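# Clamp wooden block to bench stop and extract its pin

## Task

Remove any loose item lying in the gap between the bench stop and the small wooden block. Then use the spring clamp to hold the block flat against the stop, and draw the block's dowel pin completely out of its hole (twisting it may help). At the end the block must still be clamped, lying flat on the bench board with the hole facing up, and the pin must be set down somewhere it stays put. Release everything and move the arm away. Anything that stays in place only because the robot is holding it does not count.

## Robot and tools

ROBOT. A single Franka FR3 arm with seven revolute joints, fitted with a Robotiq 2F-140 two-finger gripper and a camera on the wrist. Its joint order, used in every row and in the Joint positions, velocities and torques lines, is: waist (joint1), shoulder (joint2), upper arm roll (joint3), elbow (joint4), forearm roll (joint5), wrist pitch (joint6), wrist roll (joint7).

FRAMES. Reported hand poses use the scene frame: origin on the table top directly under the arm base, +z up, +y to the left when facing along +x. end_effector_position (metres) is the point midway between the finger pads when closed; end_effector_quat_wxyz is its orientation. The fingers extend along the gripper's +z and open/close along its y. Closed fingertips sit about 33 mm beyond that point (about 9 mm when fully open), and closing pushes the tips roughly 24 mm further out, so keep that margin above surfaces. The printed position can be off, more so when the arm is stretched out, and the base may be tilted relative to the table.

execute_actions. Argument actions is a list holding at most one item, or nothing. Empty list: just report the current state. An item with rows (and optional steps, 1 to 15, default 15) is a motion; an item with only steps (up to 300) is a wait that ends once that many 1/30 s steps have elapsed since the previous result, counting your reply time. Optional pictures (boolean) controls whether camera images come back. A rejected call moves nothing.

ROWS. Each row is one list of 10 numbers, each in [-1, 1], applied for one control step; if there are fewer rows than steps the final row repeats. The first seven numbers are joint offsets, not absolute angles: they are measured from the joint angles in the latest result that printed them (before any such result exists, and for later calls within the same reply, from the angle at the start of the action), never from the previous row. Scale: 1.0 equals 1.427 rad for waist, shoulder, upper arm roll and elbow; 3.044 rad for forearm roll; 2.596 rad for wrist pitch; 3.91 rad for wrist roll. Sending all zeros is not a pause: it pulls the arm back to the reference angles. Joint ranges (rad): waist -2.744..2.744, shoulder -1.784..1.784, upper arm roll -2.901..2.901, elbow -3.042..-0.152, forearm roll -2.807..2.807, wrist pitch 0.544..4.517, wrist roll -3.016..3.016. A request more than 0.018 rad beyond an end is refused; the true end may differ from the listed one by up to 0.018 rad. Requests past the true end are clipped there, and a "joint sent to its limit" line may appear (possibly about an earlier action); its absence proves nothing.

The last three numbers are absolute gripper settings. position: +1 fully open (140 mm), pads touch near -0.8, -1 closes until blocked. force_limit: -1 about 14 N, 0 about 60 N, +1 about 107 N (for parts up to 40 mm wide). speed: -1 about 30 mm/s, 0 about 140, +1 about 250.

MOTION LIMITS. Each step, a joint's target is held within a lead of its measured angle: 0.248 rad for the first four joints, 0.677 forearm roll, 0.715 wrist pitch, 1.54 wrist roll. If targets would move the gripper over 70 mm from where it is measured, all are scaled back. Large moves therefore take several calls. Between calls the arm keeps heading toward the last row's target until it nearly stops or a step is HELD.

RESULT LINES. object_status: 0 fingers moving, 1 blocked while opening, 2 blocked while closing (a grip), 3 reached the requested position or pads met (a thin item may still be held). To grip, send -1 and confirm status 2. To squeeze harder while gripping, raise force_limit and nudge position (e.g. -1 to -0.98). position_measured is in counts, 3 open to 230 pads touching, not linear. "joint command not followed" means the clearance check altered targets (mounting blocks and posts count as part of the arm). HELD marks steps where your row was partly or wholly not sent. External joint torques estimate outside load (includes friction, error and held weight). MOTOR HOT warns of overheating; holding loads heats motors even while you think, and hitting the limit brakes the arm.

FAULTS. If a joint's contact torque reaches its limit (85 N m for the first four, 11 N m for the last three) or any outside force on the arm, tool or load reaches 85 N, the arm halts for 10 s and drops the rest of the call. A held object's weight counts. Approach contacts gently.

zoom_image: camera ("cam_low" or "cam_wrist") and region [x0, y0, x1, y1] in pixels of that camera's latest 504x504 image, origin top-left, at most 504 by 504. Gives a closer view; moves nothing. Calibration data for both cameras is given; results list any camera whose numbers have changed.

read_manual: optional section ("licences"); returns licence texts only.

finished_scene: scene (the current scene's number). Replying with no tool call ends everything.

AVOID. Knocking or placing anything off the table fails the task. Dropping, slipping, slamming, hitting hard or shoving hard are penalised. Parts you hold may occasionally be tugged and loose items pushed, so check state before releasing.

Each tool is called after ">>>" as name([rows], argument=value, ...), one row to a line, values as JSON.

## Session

>>> execute_actions(actions=[])

Scene clock: 0.00 s of 6465.00 s.
end_effector_position=(+0.2022, +0.5915, +0.1344) position_measured=154 object_status=3 end_effector_quat_wxyz=(+0.163, -0.610, +0.689, -0.355)
Joint positions: [ 1.656  0.684 -0.125 -1.617 -0.679  1.866  2.024]
Joint velocities: [ 0.001 -0.001 -0.001  0.001  0.    -0.001 -0.001]
Joint torques (N m, as the joint torque sensors report them, + toward a larger angle): no reading
External joint torques (N m, as the arm's controller estimates them; a push from outside toward a larger angle lowers the number): no reading
camera_calibration (this result's frames):
cam_wrist: T_world_to_cam=[[-0.72571, -0.166532, -0.667542, 0.343303], [-0.203085, 0.978881, -0.0234214, -0.527463], [0.657345, 0.118571, -0.744204, 0.0728893], [0, 0, 0, 1]] pos_world=[0.0941052, 0.564852, 0.27106]

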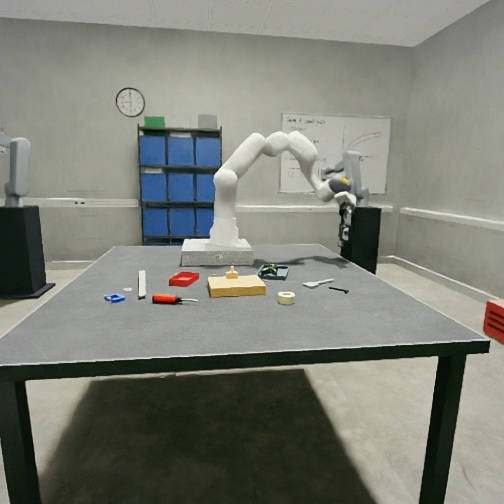

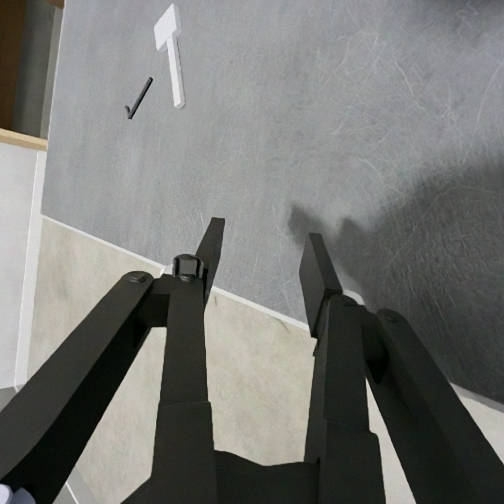

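>>> zoom_image(camera="cam_low", region=[160, 250, 310, 310])

Region (160, 250, 310, 310) of cam_low's 504x504 image, scaled by 3.360, with more detail than that image has; it fills the top 202 rows of this view, and the rest is white.

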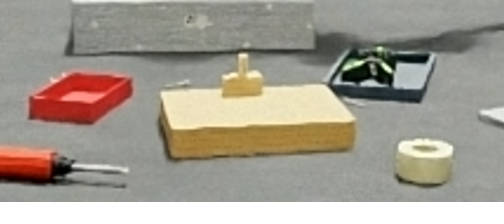

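>>> execute_actions([
  {"rows": [[-0.005,-0.005,0.001,-0.002,0.003,0.001,-0.001,0.3,0,0],[-0.015,-0.013,0.002,-0.005,0.008,0.002,-0.002,0.3,0,0],[-0.030,-0.024,0.004,-0.010,0.015,0.004,-0.004,0.3,0,0],[-0.050,-0.038,0.006,-0.016,0.023,0.006,-0.006,0.3,0,0],[-0.075,-0.054,0.009,-0.024,0.032,0.008,-0.008,0.3,0,0],[-0.105,-0.072,0.012,-0.033,0.042,0.010,-0.011,0.3,0,0],[-0.140,-0.092,0.015,-0.044,0.053,0.013,-0.014,0.3,0,0],[-0.180,-0.114,0.019,-0.056,0.065,0.016,-0.017,0.3,0,0],[-0.230,-0.140,0.024,-0.071,0.080,0.019,-0.020,0.3,0,0],[-0.300,-0.175,0.030,-0.092,0.100,0.023,-0.024,0.3,0,0],[-0.400,-0.225,0.039,-0.123,0.125,0.028,-0.030,0.3,0,0],[-0.520,-0.285,0.050,-0.160,0.150,0.034,-0.036,0.3,0,0],[-0.660,-0.355,0.062,-0.203,0.180,0.041,-0.043,0.3,0,0],[-0.820,-0.432,0.075,-0.252,0.210,0.047,-0.050,0.3,0,0],[-0.981,-0.510,0.089,-0.3016,0.2316,0.0526,-0.0563,0.3,0,0]], "steps": 15},
], pictures=false)

>>> execute_actions([
  {"steps": 60},
])

Scene clock: 71.03 s of 6465.00 s.
end_effector_position=(+0.3140, +0.4526, +0.2157) position_measured=91 object_status=0 end_effector_quat_wxyz=(-0.012, -0.387, +0.909, -0.157)
Joint positions: [ 1.106  0.26  -0.035 -1.903 -0.228  1.945  1.946]
Joint velocities: [-2.286 -2.266  0.293 -1.764  2.145  0.294 -0.451]
Joint torques (N m, as the joint torque sensors report them, + toward a larger angle): [ 10.97 -32.66   6.97  21.72   0.8    3.25  -0.32]
External joint torques (N m, as the arm's controller estimates them; a push from outside toward a larger angle lowers the number): [ 1.   -2.89  0.36 -1.69  1.4   0.56 -0.33]
Steps of this call (steps 1 to 90: nothing new was sent; then 67.53 s passed at rest; steps 91 to 105: all 15 steps of this action). Readings (joint positions | what the end effector reports):
91: [1.656 0.684 -0.125 -1.618 -0.678 1.867 2.024] | position_measured=154 object_status=0
92: [1.653 0.681 -0.123 -1.620 -0.674 1.867 2.024] | position_measured=149 object_status=0
94: [1.635 0.667 -0.116 -1.629 -0.654 1.871 2.022] | position_measured=134 object_status=0
98: [1.524 0.591 -0.093 -1.668 -0.572 1.887 2.008] | position_measured=103 object_status=0
105: the state above

Scene clock: 73.03 s of 6465.00 s.
end_effector_position=(+0.5188, +0.1464, +0.3191) position_measured=91 object_status=3 end_effector_quat_wxyz=(-0.003, -0.005, +1.000, +0.004)
Joint positions: [ 0.257 -0.041  0.    -2.046  0.023  2.     1.81 ]
Joint velocities: [-0.001 -0.    -0.001  0.     0.001 -0.    -0.002]
Joint torques (N m, as the joint torque sensors report them, + toward a larger angle): [  1.29 -33.1   -0.18  22.8    1.71   2.9   -0.16]
External joint torques (N m, as the arm's controller estimates them; a push from outside toward a larger angle lowers the number): [ 1.74 -2.65  0.32 -1.29  0.94  0.49 -0.16]
Steps of this call (steps 1 to 45: the robot went on to your last target; steps 46 to 60: nothing new was sent). Readings (joint positions | what the end effector reports):
1: [1.035 0.193 -0.030 -1.947 -0.176 1.951 1.933] | position_measured=91 object_status=3
2: [0.973 0.139 -0.029 -1.969 -0.142 1.956 1.924] | position_measured=91 object_status=3
4: [0.856 0.054 -0.021 -1.995 -0.090 1.969 1.908] | position_measured=91 object_status=3
8: [0.639 -0.021 -0.012 -2.017 -0.033 1.985 1.883] | position_measured=91 object_status=3
60: the state above
The arm was judged still, so your last target was given up. Only a new action makes it travel on or press farther. Fingers that are still opening or closing keep moving.
camera_calibration (this result's frames):
cam_wrist: T_world_to_cam=[[-0.176819, 0.983888, -0.0264376, -0.0354535], [0.900815, 0.172595, 0.398425, -0.612375], [0.396569, 0.0466336, -0.91682, 0.255921], [0, 0, 0, 1]] pos_world=[0.443878, 0.128641, 0.477682]

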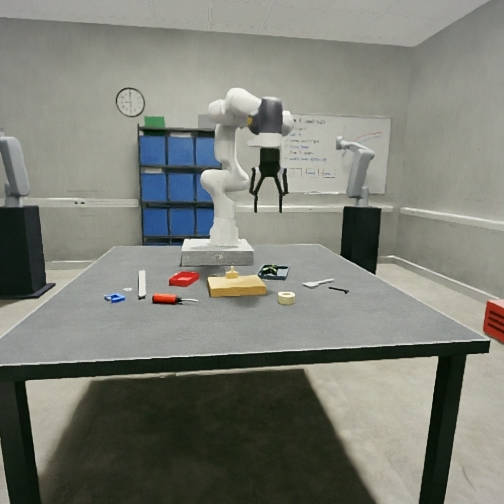

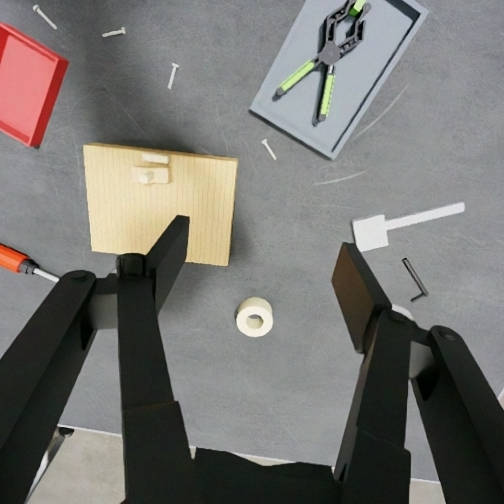

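>>> zoom_image(camera="cam_wrist", region=[110, 130, 200, 220])

>>> zoom_image(camera="cam_wrist", region=[240, 0, 440, 170])

Region (110, 130, 200, 220) of cam_wrist's 504x504 image, scaled by 5.600, with more detail than that image has.

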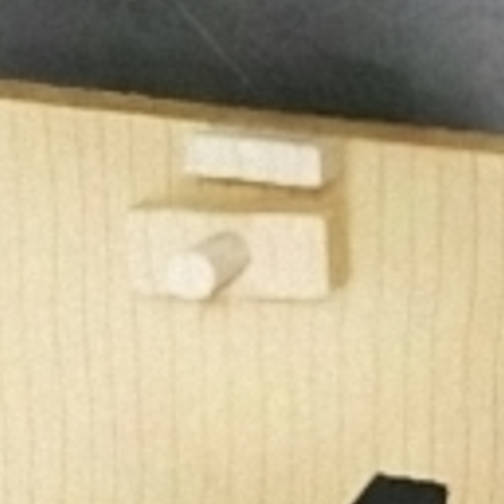

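Region (240, 0, 440, 170) of cam_wrist's 504x504 image, scaled by 2.520, with more detail than that image has; it fills the top 428 rows of this view, and the rest is white.

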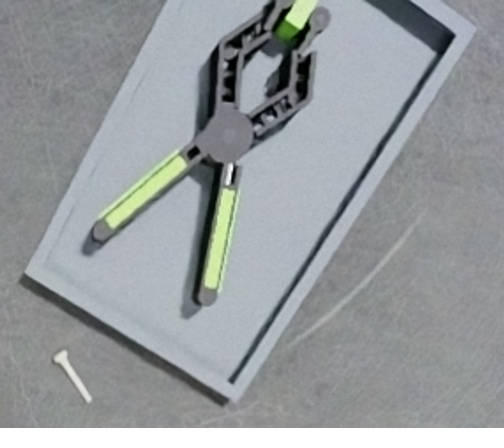

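>>> zoom_image(camera="cam_wrist", region=[130, 145, 180, 190])

Region (130, 145, 180, 190) of cam_wrist's 504x504 image, scaled by 10.080, with more detail than that image has; it fills the top 454 rows of this view, and the rest is white.

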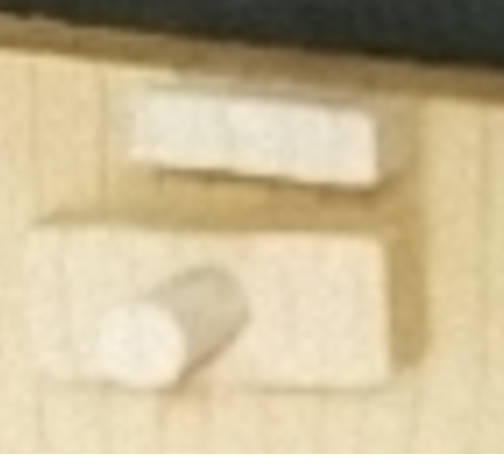

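>>> execute_actions([
  {"rows": [[-0.0010,0.0029,0,0.0006,0,0.0050,0,0.3,0,0],[-0.0038,0.0109,0,0.0024,0,0.0125,0,0.3,0,0],[-0.0082,0.0234,0,0.0052,0,0.0215,0,0.3,0,0],[-0.0138,0.0395,0,0.0087,0,0.0320,0,0.3,0,0],[-0.0204,0.0584,0,0.0129,0,0.0430,0,0.3,0,0],[-0.0276,0.0793,0,0.0175,0,0.0540,0,0.3,0,0],[-0.0353,0.1014,0,0.0224,0,0.0640,0,0.3,0,0],[-0.0432,0.1238,0,0.0273,0,0.0730,0,0.3,0,0],[-0.0509,0.1459,0,0.0322,0,0.0810,0,0.3,0,0],[-0.0581,0.1668,0,0.0368,0,0.0875,0,0.3,0,0],[-0.0647,0.1857,0,0.0410,0,0.0922,0,0.3,0,0],[-0.0703,0.2018,0,0.0445,0,0.0955,0,0.3,0,0],[-0.0747,0.2143,0,0.0473,0,0.0972,0,0.3,0,0],[-0.0775,0.2223,0,0.0491,0,0.0980,0,0.3,0,0],[-0.0785,0.2252,0,0.0497,0,0.0980,0,0.3,0,0]], "steps": 15},
], pictures=false)

>>> execute_actions([
  {"steps": 22},
])

Scene clock: 193.53 s of 6465.00 s.
end_effector_position=(+0.5801, +0.0979, +0.1966) position_measured=91 object_status=3 end_effector_quat_wxyz=(-0.016, +0.048, +0.999, -0.000)
Joint positions: [ 0.155  0.254 -0.    -1.986  0.023  2.206  1.81 ]
Joint velocities: [-0.18   0.505 -0.027  0.036  0.001  0.263 -0.001]
Joint torques (N m, as the joint torque sensors report them, + toward a larger angle): [  3.27 -49.65   0.97  26.73   0.64   3.37   0.12]
External joint torques (N m, as the arm's controller estimates them; a push from outside toward a larger angle lowers the number): [ 0.5  -0.04 -1.81 -0.18 -0.08  0.6   0.12]
Steps of this call (steps 1 to 90: nothing new was sent; then 117.00 s passed at rest; steps 91 to 105: all 15 steps of this action). Readings (joint positions | what the end effector reports):
91: [0.257 -0.041 0.000 -2.046 0.023 2.002 1.810] | position_measured=91 object_status=3
92: [0.256 -0.039 0.000 -2.045 0.023 2.006 1.810] | position_measured=91 object_status=3
94: [0.251 -0.025 0.001 -2.039 0.023 2.025 1.810] | position_measured=91 object_status=3
98: [0.222 0.061 0.002 -2.016 0.023 2.095 1.810] | position_measured=91 object_status=3
105: the state above

Scene clock: 194.27 s of 6465.00 s.
end_effector_position=(+0.5948, +0.0924, +0.1879) position_measured=91 object_status=3 end_effector_quat_wxyz=(-0.003, +0.054, +0.999, +0.002)
Joint positions: [ 0.144  0.282 -0.002 -1.977  0.023  2.252  1.81 ]
Joint velocities: [ 0.001 -0.002  0.     0.001 -0.001  0.002 -0.   ]
Joint torques (N m, as the joint torque sensors report them, + toward a larger angle): [  1.16 -42.     0.07  23.1    0.61   2.85   0.12]
External joint torques (N m, as the arm's controller estimates them; a push from outside toward a larger angle lowers the number): [ 1.54 -2.2   0.13  0.43 -0.04  0.43  0.12]
Steps of this call (steps 1 to 22: the robot went on to your last target). Readings (joint positions | what the end effector reports):
1: [0.150 0.267 -0.001 -1.986 0.023 2.213 1.810] | position_measured=91 object_status=3
2: [0.147 0.276 -0.002 -1.985 0.023 2.220 1.810] | position_measured=91 object_status=3
4: [0.144 0.282 -0.002 -1.983 0.023 2.229 1.810] | position_measured=91 object_status=3
8: [0.144 0.282 -0.002 -1.978 0.023 2.242 1.810] | position_measured=91 object_status=3
22: the state above
camera_calibration (this result's frames):
cam_wrist: T_world_to_cam=[[-0.0591648, 0.997806, -0.0297198, -0.0430641], [0.91508, 0.0661086, 0.397817, -0.617812], [0.398909, -0.00365927, -0.916983, 0.11132], [0, 0, 0, 1]] pos_world=[0.518393, 0.0842197, 0.346575]

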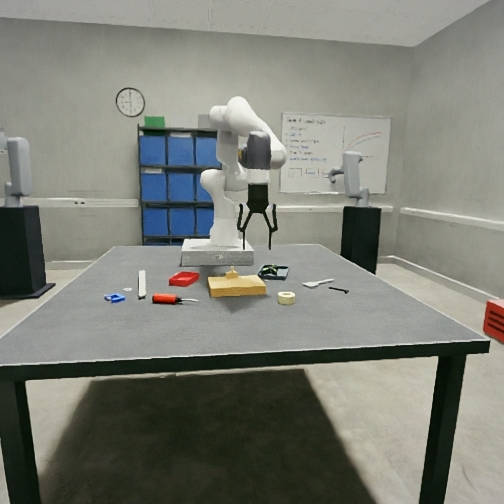

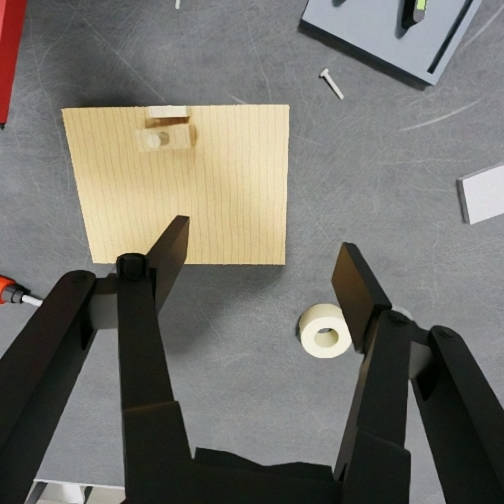

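>>> zoom_image(camera="cam_wrist", region=[125, 90, 210, 165])

Region (125, 90, 210, 165) of cam_wrist's 504x504 image, scaled by 5.929, with more detail than that image has; it fills the top 445 rows of this view, and the rest is white.

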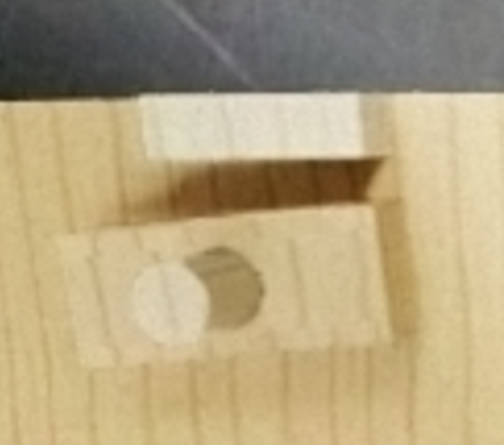

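>>> zoom_image(camera="cam_wrist", region=[140, 200, 400, 320])

Region (140, 200, 400, 320) of cam_wrist's 504x504 image, scaled by 1.938, with more detail than that image has; it fills the top 233 rows of this view, and the rest is white.

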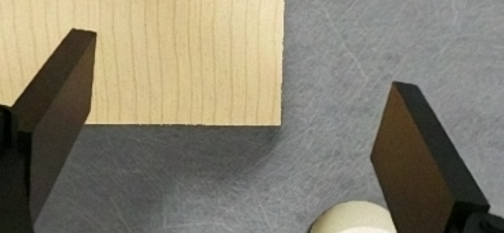

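>>> execute_actions([
  {"rows": [[0.0023,-0.0010,0,-0.0048,0,0.0100,0.0100,0.2235,0,0],[0.0088,-0.0037,0,-0.0182,0,0.0250,0.0220,0.2235,0,0],[0.0189,-0.0079,0,-0.0389,0,0.0430,0.0360,0.2235,0,0],[0.0318,-0.0133,0,-0.0657,0,0.0630,0.0510,0.2235,0,0],[0.0470,-0.0197,0,-0.0971,0,0.0840,0.0660,0.2235,0,0],[0.0639,-0.0267,0,-0.1318,0,0.1040,0.0800,0.2235,0,0],[0.0816,-0.0341,0,-0.1686,0,0.1220,0.0930,0.2235,0,0],[0.0998,-0.0417,0,-0.2059,0,0.1380,0.1040,0.2235,0,0],[0.1175,-0.0491,0,-0.2427,0,0.1510,0.1125,0.2235,0,0],[0.1344,-0.0561,0,-0.2774,0,0.1600,0.1185,0.2235,0,0],[0.1496,-0.0625,0,-0.3088,0,0.1655,0.1220,0.2235,0,0],[0.1625,-0.0679,0,-0.3356,0,0.1674,0.1238,0.2235,0,0],[0.1726,-0.0721,0,-0.3563,0,0.1674,0.1238,0.2235,0,0],[0.1791,-0.0748,0,-0.3697,0,0.1674,0.1238,0.2235,0,0],[0.1814,-0.0758,0,-0.3745,0,0.1674,0.1238,0.2235,0,0]], "steps": 15},
], pictures=false)

>>> execute_actions([
  {"steps": 30},
])

Scene clock: 286.30 s of 6465.00 s.
end_effector_position=(+0.4344, +0.1807, +0.0777) position_measured=101 object_status=3 end_effector_quat_wxyz=(-0.017, +0.093, +0.996, -0.009)
Joint positions: [ 0.384  0.191  0.004 -2.461  0.023  2.615  2.126]
Joint velocities: [ 0.375 -0.097  0.041 -0.749  0.     0.357  0.538]
Joint torques (N m, as the joint torque sensors report them, + toward a larger angle): [ -5.29 -38.37  -6.31  23.72   0.4    4.33   0.61]
External joint torques (N m, as the arm's controller estimates them; a push from outside toward a larger angle lowers the number): [ 2.11 -2.17  0.46 -1.85 -0.45  0.67  0.62]
Steps of this call (steps 1 to 15: the robot went on to your last target; steps 16 to 90: nothing new was sent; then 88.53 s passed at rest; steps 91 to 105: all 15 steps of this action). Readings (joint positions | what the end effector reports):
91: [0.144 0.282 -0.001 -1.977 0.023 2.256 1.813] | position_measured=91 object_status=0
92: [0.146 0.280 -0.002 -1.983 0.023 2.265 1.819] | position_measured=96 object_status=0
94: [0.157 0.272 -0.005 -2.014 0.023 2.304 1.848] | position_measured=101 object_status=0
98: [0.226 0.240 -0.008 -2.160 0.023 2.437 1.950] | position_measured=101 object_status=0
105: the state above

Scene clock: 287.30 s of 6465.00 s.
end_effector_position=(+0.4289, +0.1854, +0.0744) position_measured=101 object_status=3 end_effector_quat_wxyz=(-0.001, +0.163, +0.987, -0.002)
Joint positions: [ 0.403  0.176  0.    -2.509  0.023  2.684  2.282]
Joint velocities: [ 0.     0.001 -0.001 -0.002  0.001  0.001  0.019]
Joint torques (N m, as the joint torque sensors report them, + toward a larger angle): [  1.17 -33.1   -2.31  15.69   0.35   3.     0.47]
External joint torques (N m, as the arm's controller estimates them; a push from outside toward a larger angle lowers the number): [ 1.6  -2.4  -2.08 -1.29 -0.03  0.6   0.47]
Steps of this call (steps 1 to 30: the robot went on to your last target). Readings (joint positions | what the end effector reports):
1: [0.393 0.189 0.005 -2.481 0.023 2.625 2.143] | position_measured=101 object_status=3
2: [0.399 0.187 0.005 -2.494 0.023 2.635 2.158] | position_measured=101 object_status=3
4: [0.402 0.183 0.004 -2.505 0.023 2.649 2.183] | position_measured=101 object_status=3
8: [0.403 0.177 0.001 -2.509 0.023 2.668 2.221] | position_measured=101 object_status=3
30: the state above
camera_calibration (this result's frames):
cam_wrist: T_world_to_cam=[[0.15803, 0.986712, -0.0377696, -0.239516], [0.906807, -0.129882, 0.401038, -0.387318], [0.390803, -0.0976258, -0.915283, 0.0944627], [0, 0, 0, 1]] pos_world=[0.352157, 0.19525, 0.232743]

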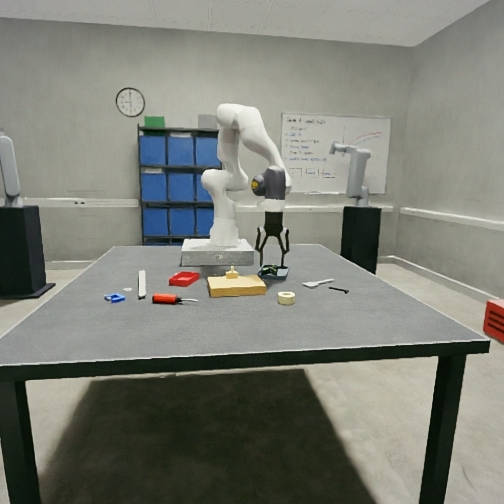

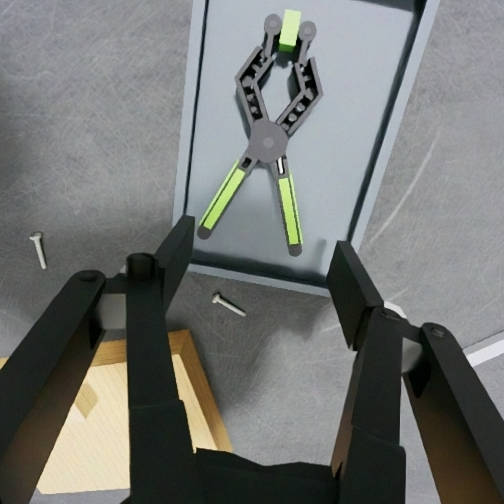

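>>> zoom_image(camera="cam_wrist", region=[160, 120, 360, 310])

>>> zoom_image(camera="cam_wrist", region=[165, 180, 245, 280])

Region (160, 120, 360, 310) of cam_wrist's 504x504 image, scaled by 2.520, with more detail than that image has; it fills the top 479 rows of this view, and the rest is white.

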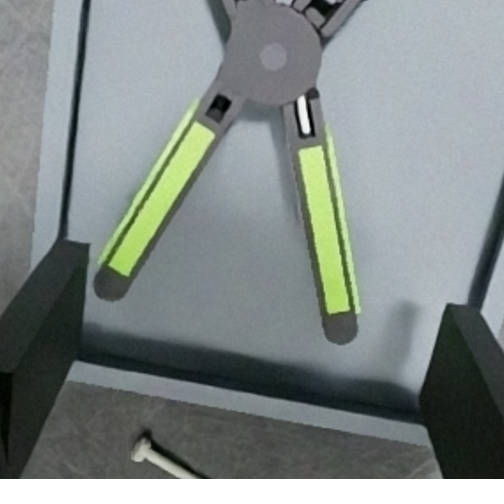

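Region (165, 180, 245, 280) of cam_wrist's 504x504 image, scaled by 5.040, with more detail than that image has; it fills the left 403 columns of this view, and the rest is white.

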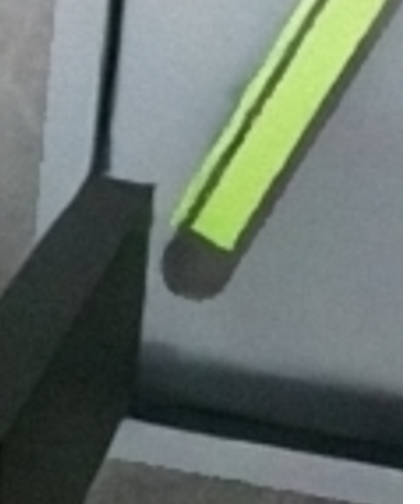

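>>> execute_actions([
  {"rows": [[-0.0008,0.0012,0,-0.0015,0,0.0020,-0.0005,0.15,0,-0.3],[-0.0016,0.0025,0,-0.0028,0,0.0040,-0.0010,0.15,0,-0.3],[-0.0024,0.0040,0,-0.0041,0,0.0060,-0.0015,0.15,0,-0.3],[-0.0032,0.0056,0,-0.0054,0,0.0079,-0.0020,0.15,0,-0.3],[-0.0040,0.0073,0,-0.0067,0,0.0097,-0.0025,0.15,0,-0.3],[-0.0047,0.0090,0,-0.0079,0,0.0114,-0.0030,0.15,0,-0.3],[-0.0053,0.0108,0,-0.0090,0,0.0130,-0.0034,0.15,0,-0.3],[-0.0058,0.0126,0,-0.0100,0,0.0144,-0.0034,0.15,0,-0.3],[-0.0062,0.0144,0,-0.0109,0,0.0157,-0.0034,0.15,0,-0.3],[-0.0064,0.0162,0,-0.0116,0,0.0168,-0.0034,0.15,0,-0.3],[-0.0066,0.0179,0,-0.0122,0,0.0177,-0.0034,0.15,0,-0.3],[-0.0066,0.0195,0,-0.0126,0,0.0184,-0.0034,0.15,0,-0.3],[-0.0066,0.0209,0,-0.0128,0,0.0189,-0.0034,0.15,0,-0.3],[-0.0066,0.0220,0,-0.0130,0,0.0192,-0.0034,0.15,0,-0.3],[-0.0066,0.0228,0,-0.0130,0,0.0193,-0.0034,0.15,0,-0.3]], "steps": 15},
], pictures=false)

>>> execute_actions([
  {"steps": 20},
])

>>> zoom_image(camera="cam_wrist", region=[165, 180, 265, 290])

>>> zoom_image(camera="cam_wrist", region=[270, 200, 370, 310])

Scene clock: 367.20 s of 6465.00 s.
end_effector_position=(+0.4238, +0.1787, +0.0600) position_measured=110 object_status=3 end_effector_quat_wxyz=(-0.003, +0.165, +0.986, -0.003)
Joint positions: [ 0.395  0.203  0.    -2.526  0.023  2.722  2.278]
Joint velocities: [-0.002  0.055 -0.    -0.013 -0.001  0.053 -0.013]
Joint torques (N m, as the joint torque sensors report them, + toward a larger angle): [  0.2  -30.44  -0.83  15.13   0.35   2.95  -0.08]
External joint torques (N m, as the arm's controller estimates them; a push from outside toward a larger angle lowers the number): [ 0.52  1.11 -0.75 -1.5   0.    0.5  -0.08]
Steps of this call (steps 1 to 15: the robot went on to your last target; steps 16 to 90: nothing new was sent; then 76.40 s passed at rest; steps 91 to 105: all 15 steps of this action). Readings (joint positions | what the end effector reports):
91: [0.403 0.176 0.000 -2.510 0.023 2.684 2.288] | position_measured=101 object_status=0
92: [0.403 0.176 0.000 -2.510 0.023 2.685 2.287] | position_measured=105 object_status=0
94: [0.402 0.177 0.000 -2.512 0.023 2.690 2.286] | position_measured=110 object_status=0
98: [0.398 0.186 0.000 -2.518 0.023 2.702 2.283] | position_measured=110 object_status=0
105: the state above

Scene clock: 367.87 s of 6465.00 s.
end_effector_position=(+0.4249, +0.1790, +0.0589) position_measured=110 object_status=3 end_effector_quat_wxyz=(-0.001, +0.163, +0.987, -0.002)
Joint positions: [ 0.395  0.206  0.    -2.527  0.023  2.731  2.275]
Joint velocities: [ 0.001 -0.001 -0.    -0.001  0.001  0.001 -0.001]
Joint torques (N m, as the joint torque sensors report them, + toward a larger angle): [  0.25 -30.49  -0.89  15.49   0.33   2.93  -0.17]
External joint torques (N m, as the arm's controller estimates them; a push from outside toward a larger angle lowers the number): [ 0.54  0.47 -0.83 -0.72 -0.01  0.53 -0.17]
Steps of this call (steps 1 to 15: the robot went on to your last target; steps 16 to 20: nothing new was sent). Readings (joint positions | what the end effector reports):
1: [0.395 0.204 0.000 -2.526 0.023 2.723 2.278] | position_measured=110 object_status=3
2: [0.395 0.205 0.000 -2.527 0.023 2.725 2.278] | position_measured=110 object_status=3
4: [0.395 0.206 0.000 -2.527 0.023 2.727 2.277] | position_measured=110 object_status=3
8: [0.395 0.206 0.000 -2.527 0.023 2.729 2.276] | position_measured=110 object_status=3
20: the state above
The arm was judged still, so your last target was given up. Only a new action makes it travel on or press farther. Fingers that are still opening or closing keep moving.
camera_calibration (this result's frames):
cam_wrist: T_world_to_cam=[[0.1598, 0.98639, -0.0387169, -0.233821], [0.906501, -0.131105, 0.401333, -0.378003], [0.390794, -0.0992299, -0.915114, 0.0815097], [0, 0, 0, 1]] pos_world=[0.348171, 0.189169, 0.217243]

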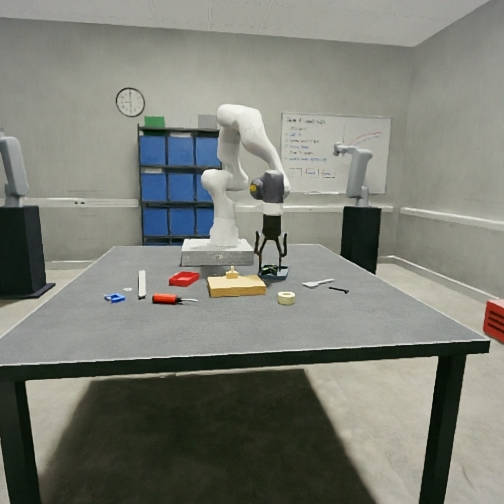

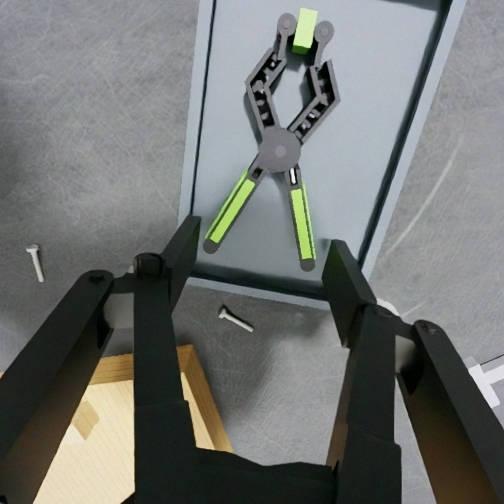

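Region (165, 180, 265, 290) of cam_wrist's 504x504 image, scaled by 4.582, with more detail than that image has; it fills the left 458 columns of this view, and the rest is white.

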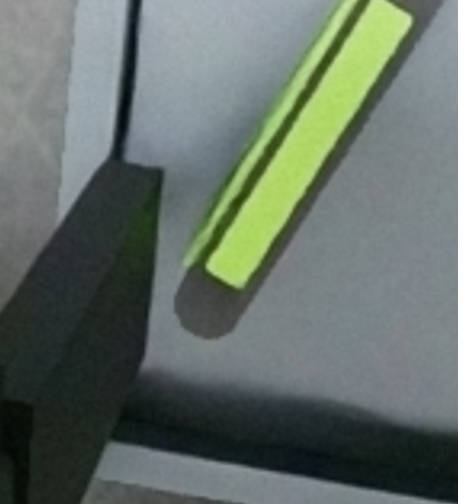

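Region (270, 200, 370, 310) of cam_wrist's 504x504 image, scaled by 4.582, with more detail than that image has; it fills the left 458 columns of this view, and the rest is white.

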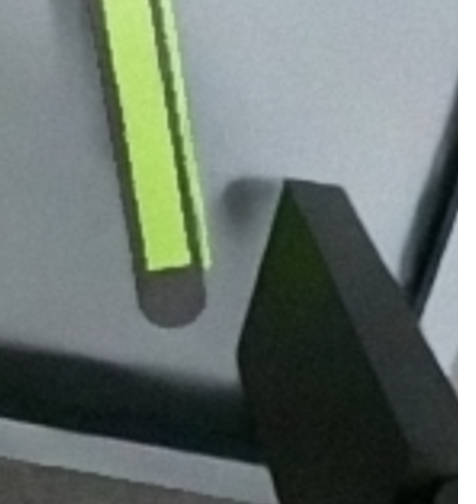

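>>> execute_actions([
  {"rows": [[0,0.0018,0,0.0014,0,0.0022,0,0.15,0,-0.3],[0,0.0030,0,0.0018,0,0.0036,0,0.15,0,-0.3],[0,0.0046,0,0.0022,0,0.0050,0,0.15,0,-0.3],[0,0.0064,0,0.0026,0,0.0063,0,0.15,0,-0.3],[0,0.0085,0,0.0030,0,0.0076,0,0.15,0,-0.3],[0,0.0108,0,0.0034,0,0.0088,0,0.15,0,-0.3],[0,0.0132,0,0.0038,0,0.0099,0,0.15,0,-0.3],[0,0.0157,0,0.0042,0,0.0110,0,0.15,0,-0.3],[0,0.0182,0,0.0046,0,0.0120,0,0.15,0,-0.3],[0,0.0207,0,0.0049,0,0.0128,0,0.15,0,-0.3],[0,0.0231,0,0.0052,0,0.0135,0,0.15,0,-0.3],[0,0.0253,0,0.0055,0,0.0140,0,0.15,0,-0.3],[0,0.0273,0,0.0057,0,0.0143,0,0.15,0,-0.3],[0,0.0290,0,0.0059,0,0.0145,0,0.15,0,-0.3],[0,0.0303,0,0.0060,0,0.0145,0,0.15,0,-0.3]], "steps": 15},
], pictures=false)

>>> execute_actions([
  {"steps": 12},
])

Scene clock: 406.20 s of 6465.00 s.
end_effector_position=(+0.4258, +0.1790, +0.0470) position_measured=110 object_status=3 end_effector_quat_wxyz=(-0.000, +0.163, +0.987, -0.002)
Joint positions: [ 0.394  0.242  0.    -2.52   0.023  2.76   2.275]
Joint velocities: [ 0.001  0.08   0.     0.007  0.     0.037 -0.   ]
Joint torques (N m, as the joint torque sensors report them, + toward a larger angle): [  1.11 -31.55  -0.94  16.61   0.29   2.95   0.12]
External joint torques (N m, as the arm's controller estimates them; a push from outside toward a larger angle lowers the number): [ 1.51  0.86 -0.81  0.62 -0.03  0.49  0.12]
Steps of this call (steps 1 to 90: nothing new was sent; then 34.83 s passed at rest; steps 91 to 105: all 15 steps of this action). Readings (joint positions | what the end effector reports):
91: [0.394 0.206 0.000 -2.527 0.023 2.732 2.275] | position_measured=110 object_status=3
92: [0.394 0.207 0.000 -2.526 0.023 2.732 2.275] | position_measured=110 object_status=3
94: [0.394 0.209 0.000 -2.525 0.023 2.736 2.275] | position_measured=110 object_status=3
98: [0.394 0.219 0.000 -2.523 0.023 2.745 2.275] | position_measured=110 object_status=3
105: the state above

Scene clock: 406.60 s of 6465.00 s.
end_effector_position=(+0.4260, +0.1790, +0.0452) position_measured=110 object_status=3 end_effector_quat_wxyz=(-0.000, +0.163, +0.987, -0.002)
Joint positions: [ 0.394  0.247  0.    -2.52   0.023  2.765  2.275]
Joint velocities: [ 0.     0.     0.     0.001 -0.001  0.005 -0.001]
Joint torques (N m, as the joint torque sensors report them, + toward a larger angle): [  0.91 -31.31  -0.9   16.2    0.31   2.91   0.14]
External joint torques (N m, as the arm's controller estimates them; a push from outside toward a larger angle lowers the number): [ 1.19  0.32 -0.88  0.61  0.    0.5   0.14]
Steps of this call (steps 1 to 12: the robot went on to your last target). Readings (joint positions | what the end effector reports):
1: [0.394 0.244 0.000 -2.520 0.023 2.761 2.275] | position_measured=110 object_status=3
2: [0.394 0.245 0.000 -2.520 0.023 2.761 2.275] | position_measured=110 object_status=3
4: [0.394 0.247 0.000 -2.520 0.023 2.763 2.275] | position_measured=110 object_status=3
8: [0.394 0.247 0.000 -2.520 0.023 2.764 2.275] | position_measured=110 object_status=3
12: the state above
camera_calibration (this result's frames):
cam_wrist: T_world_to_cam=[[0.159781, 0.986379, -0.0390609, -0.234477], [0.906207, -0.130872, 0.402071, -0.373476], [0.391482, -0.0996404, -0.914775, 0.0682821], [0, 0, 0, 1]] pos_world=[0.34918, 0.189209, 0.203468]

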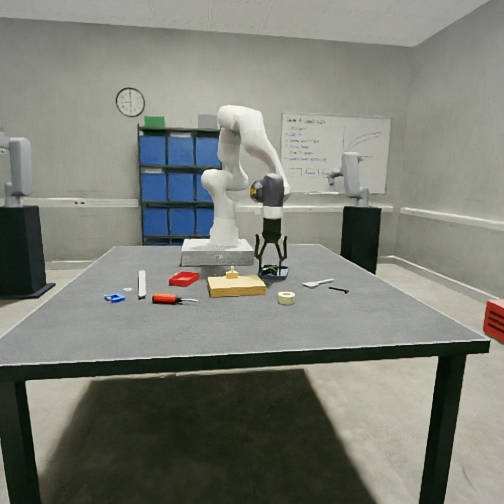

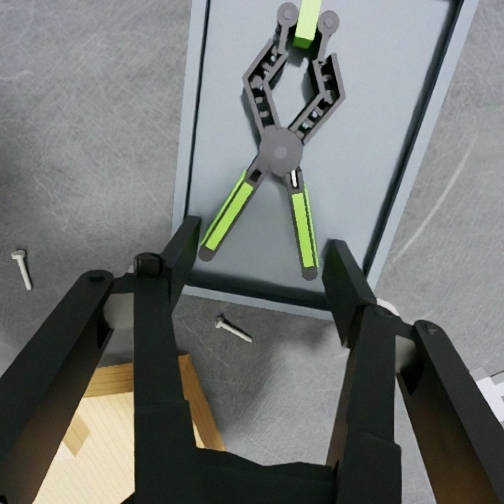

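>>> execute_actions([
  {"rows": [[0,0,0,0,0,0,0,-1,0.5,-0.5]], "steps": 15},
], pictures=false)

>>> execute_actions([
  {"steps": 18},
])

Scene clock: 421.60 s of 6465.00 s.
end_effector_position=(+0.4295, +0.1805, +0.0479) position_measured=173 object_status=0 end_effector_quat_wxyz=(+0.004, +0.163, +0.987, +0.000)
Joint positions: [ 0.394  0.243  0.    -2.517  0.023  2.768  2.275]
Joint velocities: [ 0.001 -0.004  0.001  0.005  0.001  0.005  0.   ]
Joint torques (N m, as the joint torque sensors report them, + toward a larger angle): [  1.02 -29.94  -0.75  14.51   0.32   2.09   0.15]
External joint torques (N m, as the arm's controller estimates them; a push from outside toward a larger angle lowers the number): [ 1.31  1.85 -0.73 -1.35  0.   -0.34  0.15]
Steps of this call (steps 1 to 15: the robot went on to your last target; steps 16 to 90: nothing new was sent; then 11.50 s passed at rest; steps 91 to 105: all 15 steps of this action). Readings (joint positions | what the end effector reports):
91: [0.394 0.247 0.000 -2.520 0.023 2.766 2.275] | position_measured=110 object_status=0
92: [0.394 0.247 0.000 -2.520 0.023 2.766 2.275] | position_measured=113 object_status=0
94: [0.394 0.247 0.000 -2.519 0.023 2.766 2.275] | position_measured=122 object_status=0
98: [0.394 0.245 0.000 -2.518 0.023 2.766 2.275] | position_measured=141 object_status=0
105: the state above

Scene clock: 422.20 s of 6465.00 s.
end_effector_position=(+0.4304, +0.1808, +0.0487) position_measured=207 object_status=2 end_effector_quat_wxyz=(+0.005, +0.163, +0.987, +0.001)
Joint positions: [ 0.394  0.242  0.    -2.517  0.023  2.768  2.275]
Joint velocities: [-0.001  0.    -0.002  0.001  0.001  0.001 -0.001]
Joint torques (N m, as the joint torque sensors report them, + toward a larger angle): [  0.78 -29.83  -0.94  13.84   0.32   2.17   0.11]
External joint torques (N m, as the arm's controller estimates them; a push from outside toward a larger angle lowers the number): [ 1.22  1.77 -0.78 -1.96 -0.01 -0.26  0.11]
Steps of this call (steps 1 to 15: the robot went on to your last target; steps 16 to 18: nothing new was sent). Readings (joint positions | what the end effector reports):
1: [0.394 0.243 0.000 -2.517 0.023 2.768 2.275] | position_measured=177 object_status=0
2: [0.394 0.243 0.000 -2.517 0.023 2.768 2.275] | position_measured=182 object_status=0
4: [0.394 0.243 0.000 -2.517 0.023 2.768 2.275] | position_measured=191 object_status=0
8: [0.394 0.242 0.000 -2.517 0.023 2.768 2.275] | position_measured=207 object_status=0
18: the state above
The arm was judged still, so your last target was given up. Only a new action makes it travel on or press farther. Fingers that are still opening or closing keep moving.
camera_calibration (this result's frames):
cam_wrist: T_world_to_cam=[[0.160043, 0.986547, -0.0333212, -0.237262], [0.902105, -0.132474, 0.410679, -0.37693], [0.40074, -0.0957855, -0.911171, 0.0651245], [0, 0, 0, 1]] pos_world=[0.351905, 0.190375, 0.206231]

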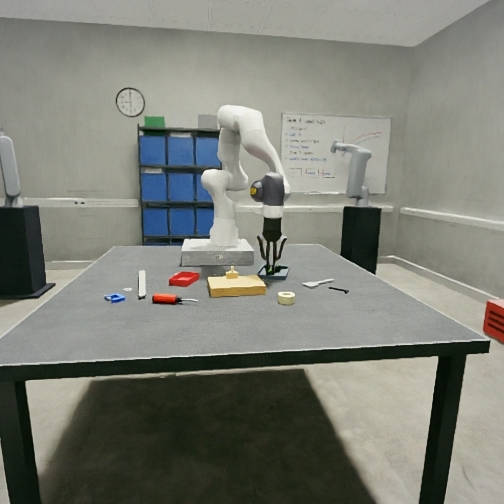

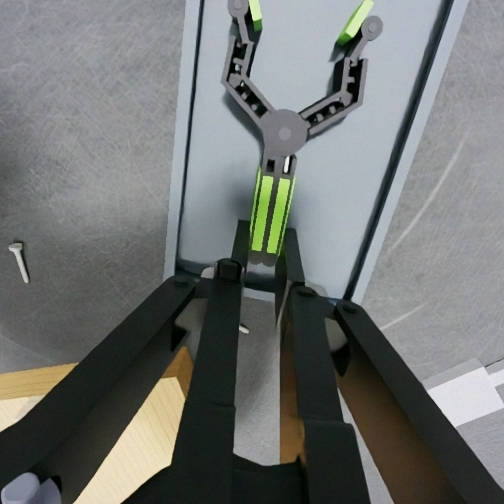

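>>> zoom_image(camera="cam_wrist", region=[210, 0, 400, 170])

>>> zoom_image(camera="cam_wrist", region=[220, 150, 330, 290])

Region (210, 0, 400, 170) of cam_wrist's 504x504 image, scaled by 2.653, with more detail than that image has; it fills the top 451 rows of this view, and the rest is white.

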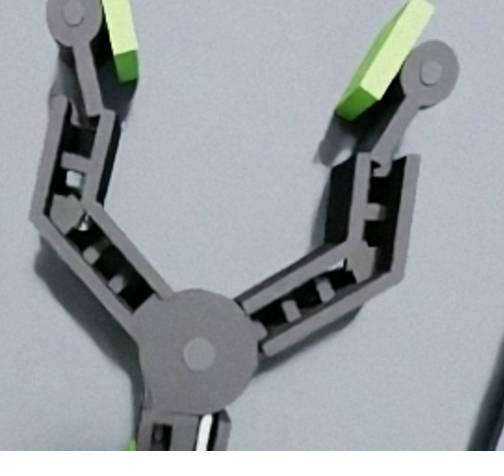

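Region (220, 150, 330, 290) of cam_wrist's 504x504 image, scaled by 3.600, with more detail than that image has; it fills the left 396 columns of this view, and the rest is white.

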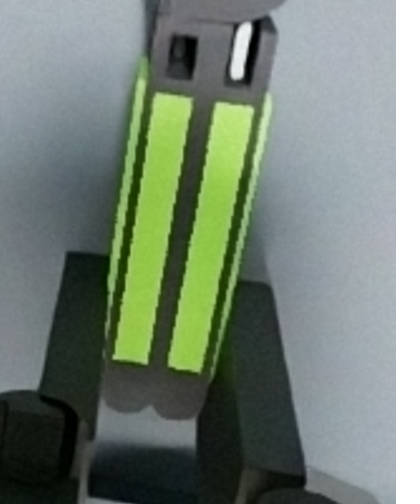

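>>> execute_actions([
  {"rows": [[0,-0.0010,0,0,0,-0.0030,0,-1,0.5,-0.5],[0,-0.0032,0,0,0,-0.0070,0,-1,0.5,-0.5],[0,-0.0066,0,0,0,-0.0115,0,-1,0.5,-0.5],[0,-0.0110,0,0.0005,0,-0.0165,0,-1,0.5,-0.5],[0,-0.0162,0,0.0012,0,-0.0215,0,-1,0.5,-0.5],[0,-0.0219,0,0.0020,0,-0.0262,0,-1,0.5,-0.5],[0,-0.0279,0,0.0030,0,-0.0305,0,-1,0.5,-0.5],[0,-0.0340,0,0.0041,0,-0.0343,0,-1,0.5,-0.5],[0,-0.0400,0,0.0053,0,-0.0375,0,-1,0.5,-0.5],[0,-0.0457,0,0.0065,0,-0.0400,0,-1,0.5,-0.5],[0,-0.0509,0,0.0077,0,-0.0420,0,-1,0.5,-0.5],[0,-0.0553,0,0.0089,0,-0.0434,0,-1,0.5,-0.5],[0,-0.0587,0,0.0100,0,-0.0444,0,-1,0.5,-0.5],[0,-0.0609,0,0.0109,0,-0.0450,0,-1,0.5,-0.5],[0,-0.0617,0,0.0115,0,-0.0455,0,-1,0.5,-0.5]], "steps": 15},
], pictures=false)

>>> execute_actions([
  {"rows": [[-0.0014,-0.0030,0,0.0040,0,-0.0120,-0.0200,-1,0.5,-0.5],[-0.0055,-0.0025,0,0.0110,0,-0.0190,-0.0500,-1,0.5,-0.5],[-0.0118,-0.0010,0,0.0215,0,-0.0280,-0.0900,-1,0.5,-0.5],[-0.0199,0.0010,0,0.0348,0,-0.0380,-0.1350,-1,0.5,-0.5],[-0.0294,0.0035,0,0.0505,0,-0.0485,-0.1850,-1,0.5,-0.5],[-0.0398,0.0062,0,0.0678,0,-0.0590,-0.2350,-1,0.5,-0.5],[-0.0510,0.0090,0,0.0861,0,-0.0685,-0.2850,-1,0.5,-0.5],[-0.0622,0.0118,0,0.1047,0,-0.0770,-0.3350,-1,0.5,-0.5],[-0.0734,0.0145,0,0.1230,0,-0.0840,-0.3830,-1,0.5,-0.5],[-0.0838,0.0170,0,0.1403,0,-0.0893,-0.4270,-1,0.5,-0.5],[-0.0933,0.0192,0,0.1560,0,-0.0930,-0.4660,-1,0.5,-0.5],[-0.1014,0.0211,0,0.1693,0,-0.0953,-0.4980,-1,0.5,-0.5],[-0.1077,0.0225,0,0.1797,0,-0.0964,-0.5220,-1,0.5,-0.5],[-0.1118,0.0234,0,0.1864,0,-0.0968,-0.5370,-1,0.5,-0.5],[-0.1132,0.0238,0,0.1888,0,-0.0968,-0.5443,-1,0.5,-0.5]], "steps": 15},
], pictures=false)

>>> execute_actions([
  {"steps": 45},
])

Scene clock: 542.70 s of 6465.00 s.
end_effector_position=(+0.4345, +0.1838, +0.0810) position_measured=207 object_status=2 end_effector_quat_wxyz=(+0.003, +0.163, +0.987, +0.001)
Joint positions: [ 0.394  0.164  0.    -2.504  0.023  2.675  2.275]
Joint velocities: [-0.001 -0.134  0.001  0.052  0.    -0.123 -0.   ]
Joint torques (N m, as the joint torque sensors report them, + toward a larger angle): [  0.91 -31.03  -0.97  17.32   0.36   1.89   0.09]
External joint torques (N m, as the arm's controller estimates them; a push from outside toward a larger angle lowers the number): [ 1.35 -2.81 -0.72  1.38 -0.04 -0.3   0.09]
Steps of this call (steps 1 to 90: nothing new was sent; then 117.00 s passed at rest; steps 91 to 105: all 15 steps of this action). Readings (joint positions | what the end effector reports):
91: [0.394 0.242 0.000 -2.517 0.023 2.768 2.275] | position_measured=207 object_status=2
92: [0.394 0.242 0.000 -2.517 0.023 2.766 2.275] | position_measured=207 object_status=2
94: [0.394 0.238 0.000 -2.517 0.023 2.756 2.275] | position_measured=207 object_status=2
98: [0.394 0.215 0.000 -2.516 0.023 2.723 2.275] | position_measured=207 object_status=2
105: the state above

Scene clock: 543.20 s of 6465.00 s.
end_effector_position=(+0.5251, +0.1374, +0.1400) position_measured=207 object_status=2 end_effector_quat_wxyz=(+0.009, -0.362, +0.932, -0.000)
Joint positions: [ 0.248  0.191 -0.001 -2.26   0.023  2.468  1.062]
Joint velocities: [-0.248  0.015 -0.033  0.373  0.    -0.223 -3.017]
Joint torques (N m, as the joint torque sensors report them, + toward a larger angle): [  3.77 -31.85   1.4   16.9    0.49   1.49  -0.76]
External joint torques (N m, as the arm's controller estimates them; a push from outside toward a larger angle lowers the number): [ 0.3   0.23 -2.    0.46  0.14 -0.31 -0.8 ]
Steps of this call (steps 1 to 15: all 15 steps of this action). Readings (joint positions | what the end effector reports):
1: [0.394 0.161 0.000 -2.502 0.023 2.670 2.269] | position_measured=207 object_status=2
2: [0.394 0.161 0.000 -2.499 0.023 2.664 2.253] | position_measured=207 object_status=2
4: [0.386 0.162 0.001 -2.484 0.023 2.640 2.178] | position_measured=207 object_status=2
8: [0.342 0.174 0.003 -2.411 0.023 2.569 1.859] | position_measured=207 object_status=2
15: the state above

Scene clock: 544.70 s of 6465.00 s.
end_effector_position=(+0.5254, +0.1292, +0.1428) position_measured=207 object_status=2 end_effector_quat_wxyz=(+0.002, +0.727, -0.686, -0.003)
Joint positions: [ 0.233  0.196 -0.002 -2.236  0.023  2.426  0.159]
Joint velocities: [ 0.     0.     0.     0.     0.001 -0.001 -0.022]
Joint torques (N m, as the joint torque sensors report them, + toward a larger angle): [  1.1  -35.16   0.04  21.27   0.52   2.27  -0.26]
External joint torques (N m, as the arm's controller estimates them; a push from outside toward a larger angle lowers the number): [ 1.52 -0.17  0.24  0.61  0.01 -0.19 -0.26]
Steps of this call (steps 1 to 45: the robot went on to your last target). Readings (joint positions | what the end effector reports):
1: [0.241 0.191 -0.002 -2.250 0.023 2.462 0.968] | position_measured=207 object_status=2
2: [0.237 0.191 -0.003 -2.244 0.023 2.456 0.883] | position_measured=207 object_status=2
4: [0.233 0.192 -0.003 -2.238 0.023 2.447 0.739] | position_measured=207 object_status=2
8: [0.233 0.195 -0.002 -2.237 0.023 2.436 0.531] | position_measured=207 object_status=2
45: the state above
camera_calibration (this result's frames):
cam_wrist: T_world_to_cam=[[-0.974338, -0.223183, -0.0292341, 0.553318], [-0.215685, 0.888575, 0.404864, -0.0519343], [-0.064382, 0.40078, -0.91391, 0.288453], [0, 0, 0, 1]] pos_world=[0.546489, 0.0540326, 0.300822]

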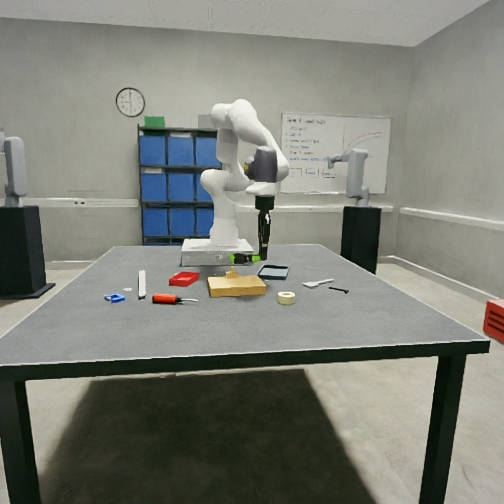

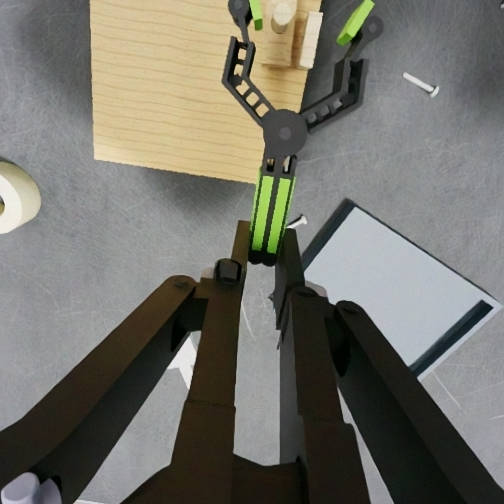

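>>> execute_actions([
  {"rows": [[0,0.0015,0,-0.0010,0,0.0030,-0.003,-1,0.5,-0.5],[0,0.0035,0,-0.0016,0,0.0062,-0.003,-1,0.5,-0.5],[0,0.0063,0,-0.0022,0,0.0097,-0.003,-1,0.5,-0.5],[0,0.0099,0,-0.0029,0,0.0133,-0.003,-1,0.5,-0.5],[0,0.0141,0,-0.0036,0,0.0169,-0.003,-1,0.5,-0.5],[0,0.0188,0,-0.0043,0,0.0203,-0.003,-1,0.5,-0.5],[0,0.0237,0,-0.0050,0,0.0234,-0.003,-1,0.5,-0.5],[0,0.0287,0,-0.0056,0,0.0261,-0.003,-1,0.5,-0.5],[0,0.0337,0,-0.0062,0,0.0284,-0.003,-1,0.5,-0.5],[0,0.0383,0,-0.0067,0,0.0302,-0.003,-1,0.5,-0.5],[0,0.0426,0,-0.0071,0,0.0315,-0.003,-1,0.5,-0.5],[0,0.0461,0,-0.0074,0,0.0324,-0.003,-1,0.5,-0.5],[0,0.0489,0,-0.0076,0,0.0328,-0.003,-1,0.5,-0.5],[0,0.0507,0,-0.0078,0,0.0330,-0.003,-1,0.5,-0.5],[0,0.0514,0,-0.0078,0,0.0330,-0.003,-1,0.5,-0.5]], "steps": 15},
], pictures=false)

>>> execute_actions([
  {"steps": 20},
])

>>> zoom_image(camera="cam_wrist", region=[225, 0, 395, 120])

Scene clock: 565.80 s of 6465.00 s.
end_effector_position=(+0.5233, +0.1278, +0.1089) position_measured=207 object_status=2 end_effector_quat_wxyz=(+0.005, +0.729, -0.684, -0.004)
Joint positions: [ 0.233  0.262 -0.001 -2.246  0.023  2.494  0.152]
Joint velocities: [ 0.001  0.113 -0.001 -0.021 -0.001  0.078  0.001]
Joint torques (N m, as the joint torque sensors report them, + toward a larger angle): [  0.92 -38.54  -1.1   19.87   0.48   3.29  -0.13]
External joint torques (N m, as the arm's controller estimates them; a push from outside toward a larger angle lowers the number): [ 1.32  0.04 -0.99 -1.07  0.01  0.65 -0.13]
Steps of this call (steps 1 to 15: the robot went on to your last target; steps 16 to 90: nothing new was sent; then 17.60 s passed at rest; steps 91 to 105: all 15 steps of this action). Readings (joint positions | what the end effector reports):
91: [0.233 0.196 -0.001 -2.236 0.023 2.426 0.152] | position_measured=207 object_status=2
92: [0.233 0.197 -0.001 -2.236 0.023 2.428 0.152] | position_measured=207 object_status=2
94: [0.233 0.200 -0.001 -2.237 0.023 2.436 0.152] | position_measured=207 object_status=2
98: [0.233 0.219 -0.001 -2.240 0.023 2.461 0.152] | position_measured=207 object_status=2
105: the state above

Scene clock: 566.47 s of 6465.00 s.
end_effector_position=(+0.5253, +0.1281, +0.1064) position_measured=207 object_status=2 end_effector_quat_wxyz=(+0.002, +0.729, -0.684, -0.002)
Joint positions: [ 0.233  0.268 -0.001 -2.248  0.023  2.508  0.152]
Joint velocities: [ 0.002  0.002  0.    -0.001  0.     0.002 -0.   ]
Joint torques (N m, as the joint torque sensors report them, + toward a larger angle): [  0.95 -36.57  -0.87  19.33   0.44   3.01  -0.15]
External joint torques (N m, as the arm's controller estimates them; a push from outside toward a larger angle lowers the number): [ 1.29 -0.4  -0.81 -0.26 -0.02  0.55 -0.15]
Steps of this call (steps 1 to 20: the robot went on to your last target). Readings (joint positions | what the end effector reports):
1: [0.233 0.265 -0.001 -2.247 0.023 2.497 0.152] | position_measured=207 object_status=2
2: [0.233 0.267 -0.001 -2.247 0.023 2.499 0.152] | position_measured=207 object_status=2
4: [0.233 0.268 -0.001 -2.248 0.023 2.502 0.152] | position_measured=207 object_status=2
8: [0.233 0.268 -0.001 -2.248 0.023 2.506 0.152] | position_measured=207 object_status=2
20: the state above
camera_calibration (this result's frames):
cam_wrist: T_world_to_cam=[[-0.973115, -0.228576, -0.0282882, 0.551863], [-0.220327, 0.888064, 0.403482, -0.0336571], [-0.0671045, 0.398867, -0.91455, 0.257347], [0, 0, 0, 1]] pos_world=[0.54688, 0.0533851, 0.264548]

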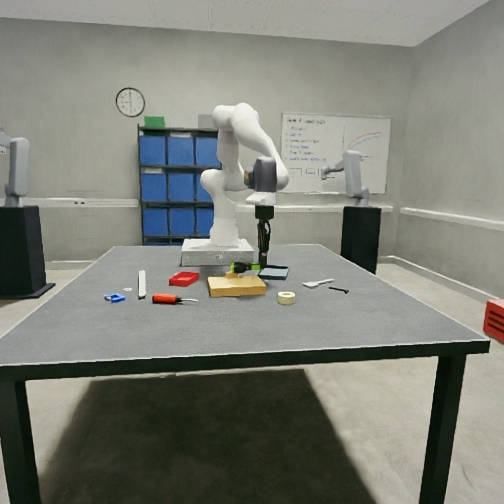

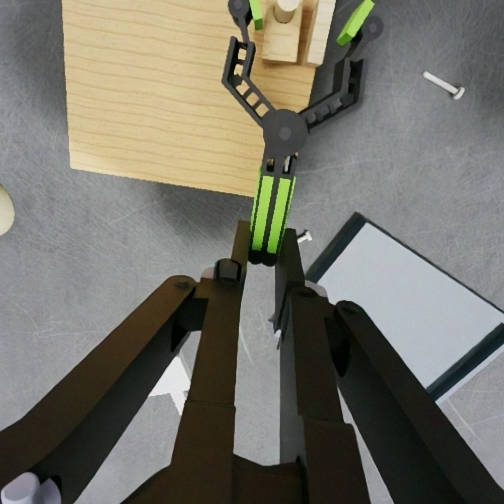

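Region (225, 0, 395, 120) of cam_wrist's 504x504 image, scaled by 2.965, with more detail than that image has; it fills the top 356 rows of this view, and the rest is white.

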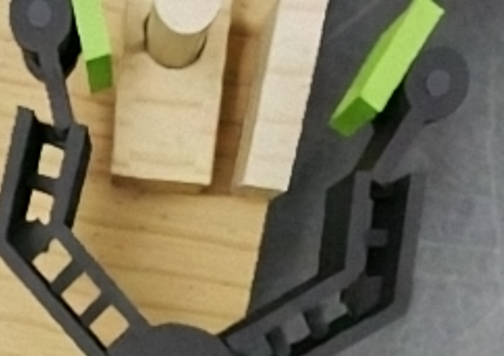

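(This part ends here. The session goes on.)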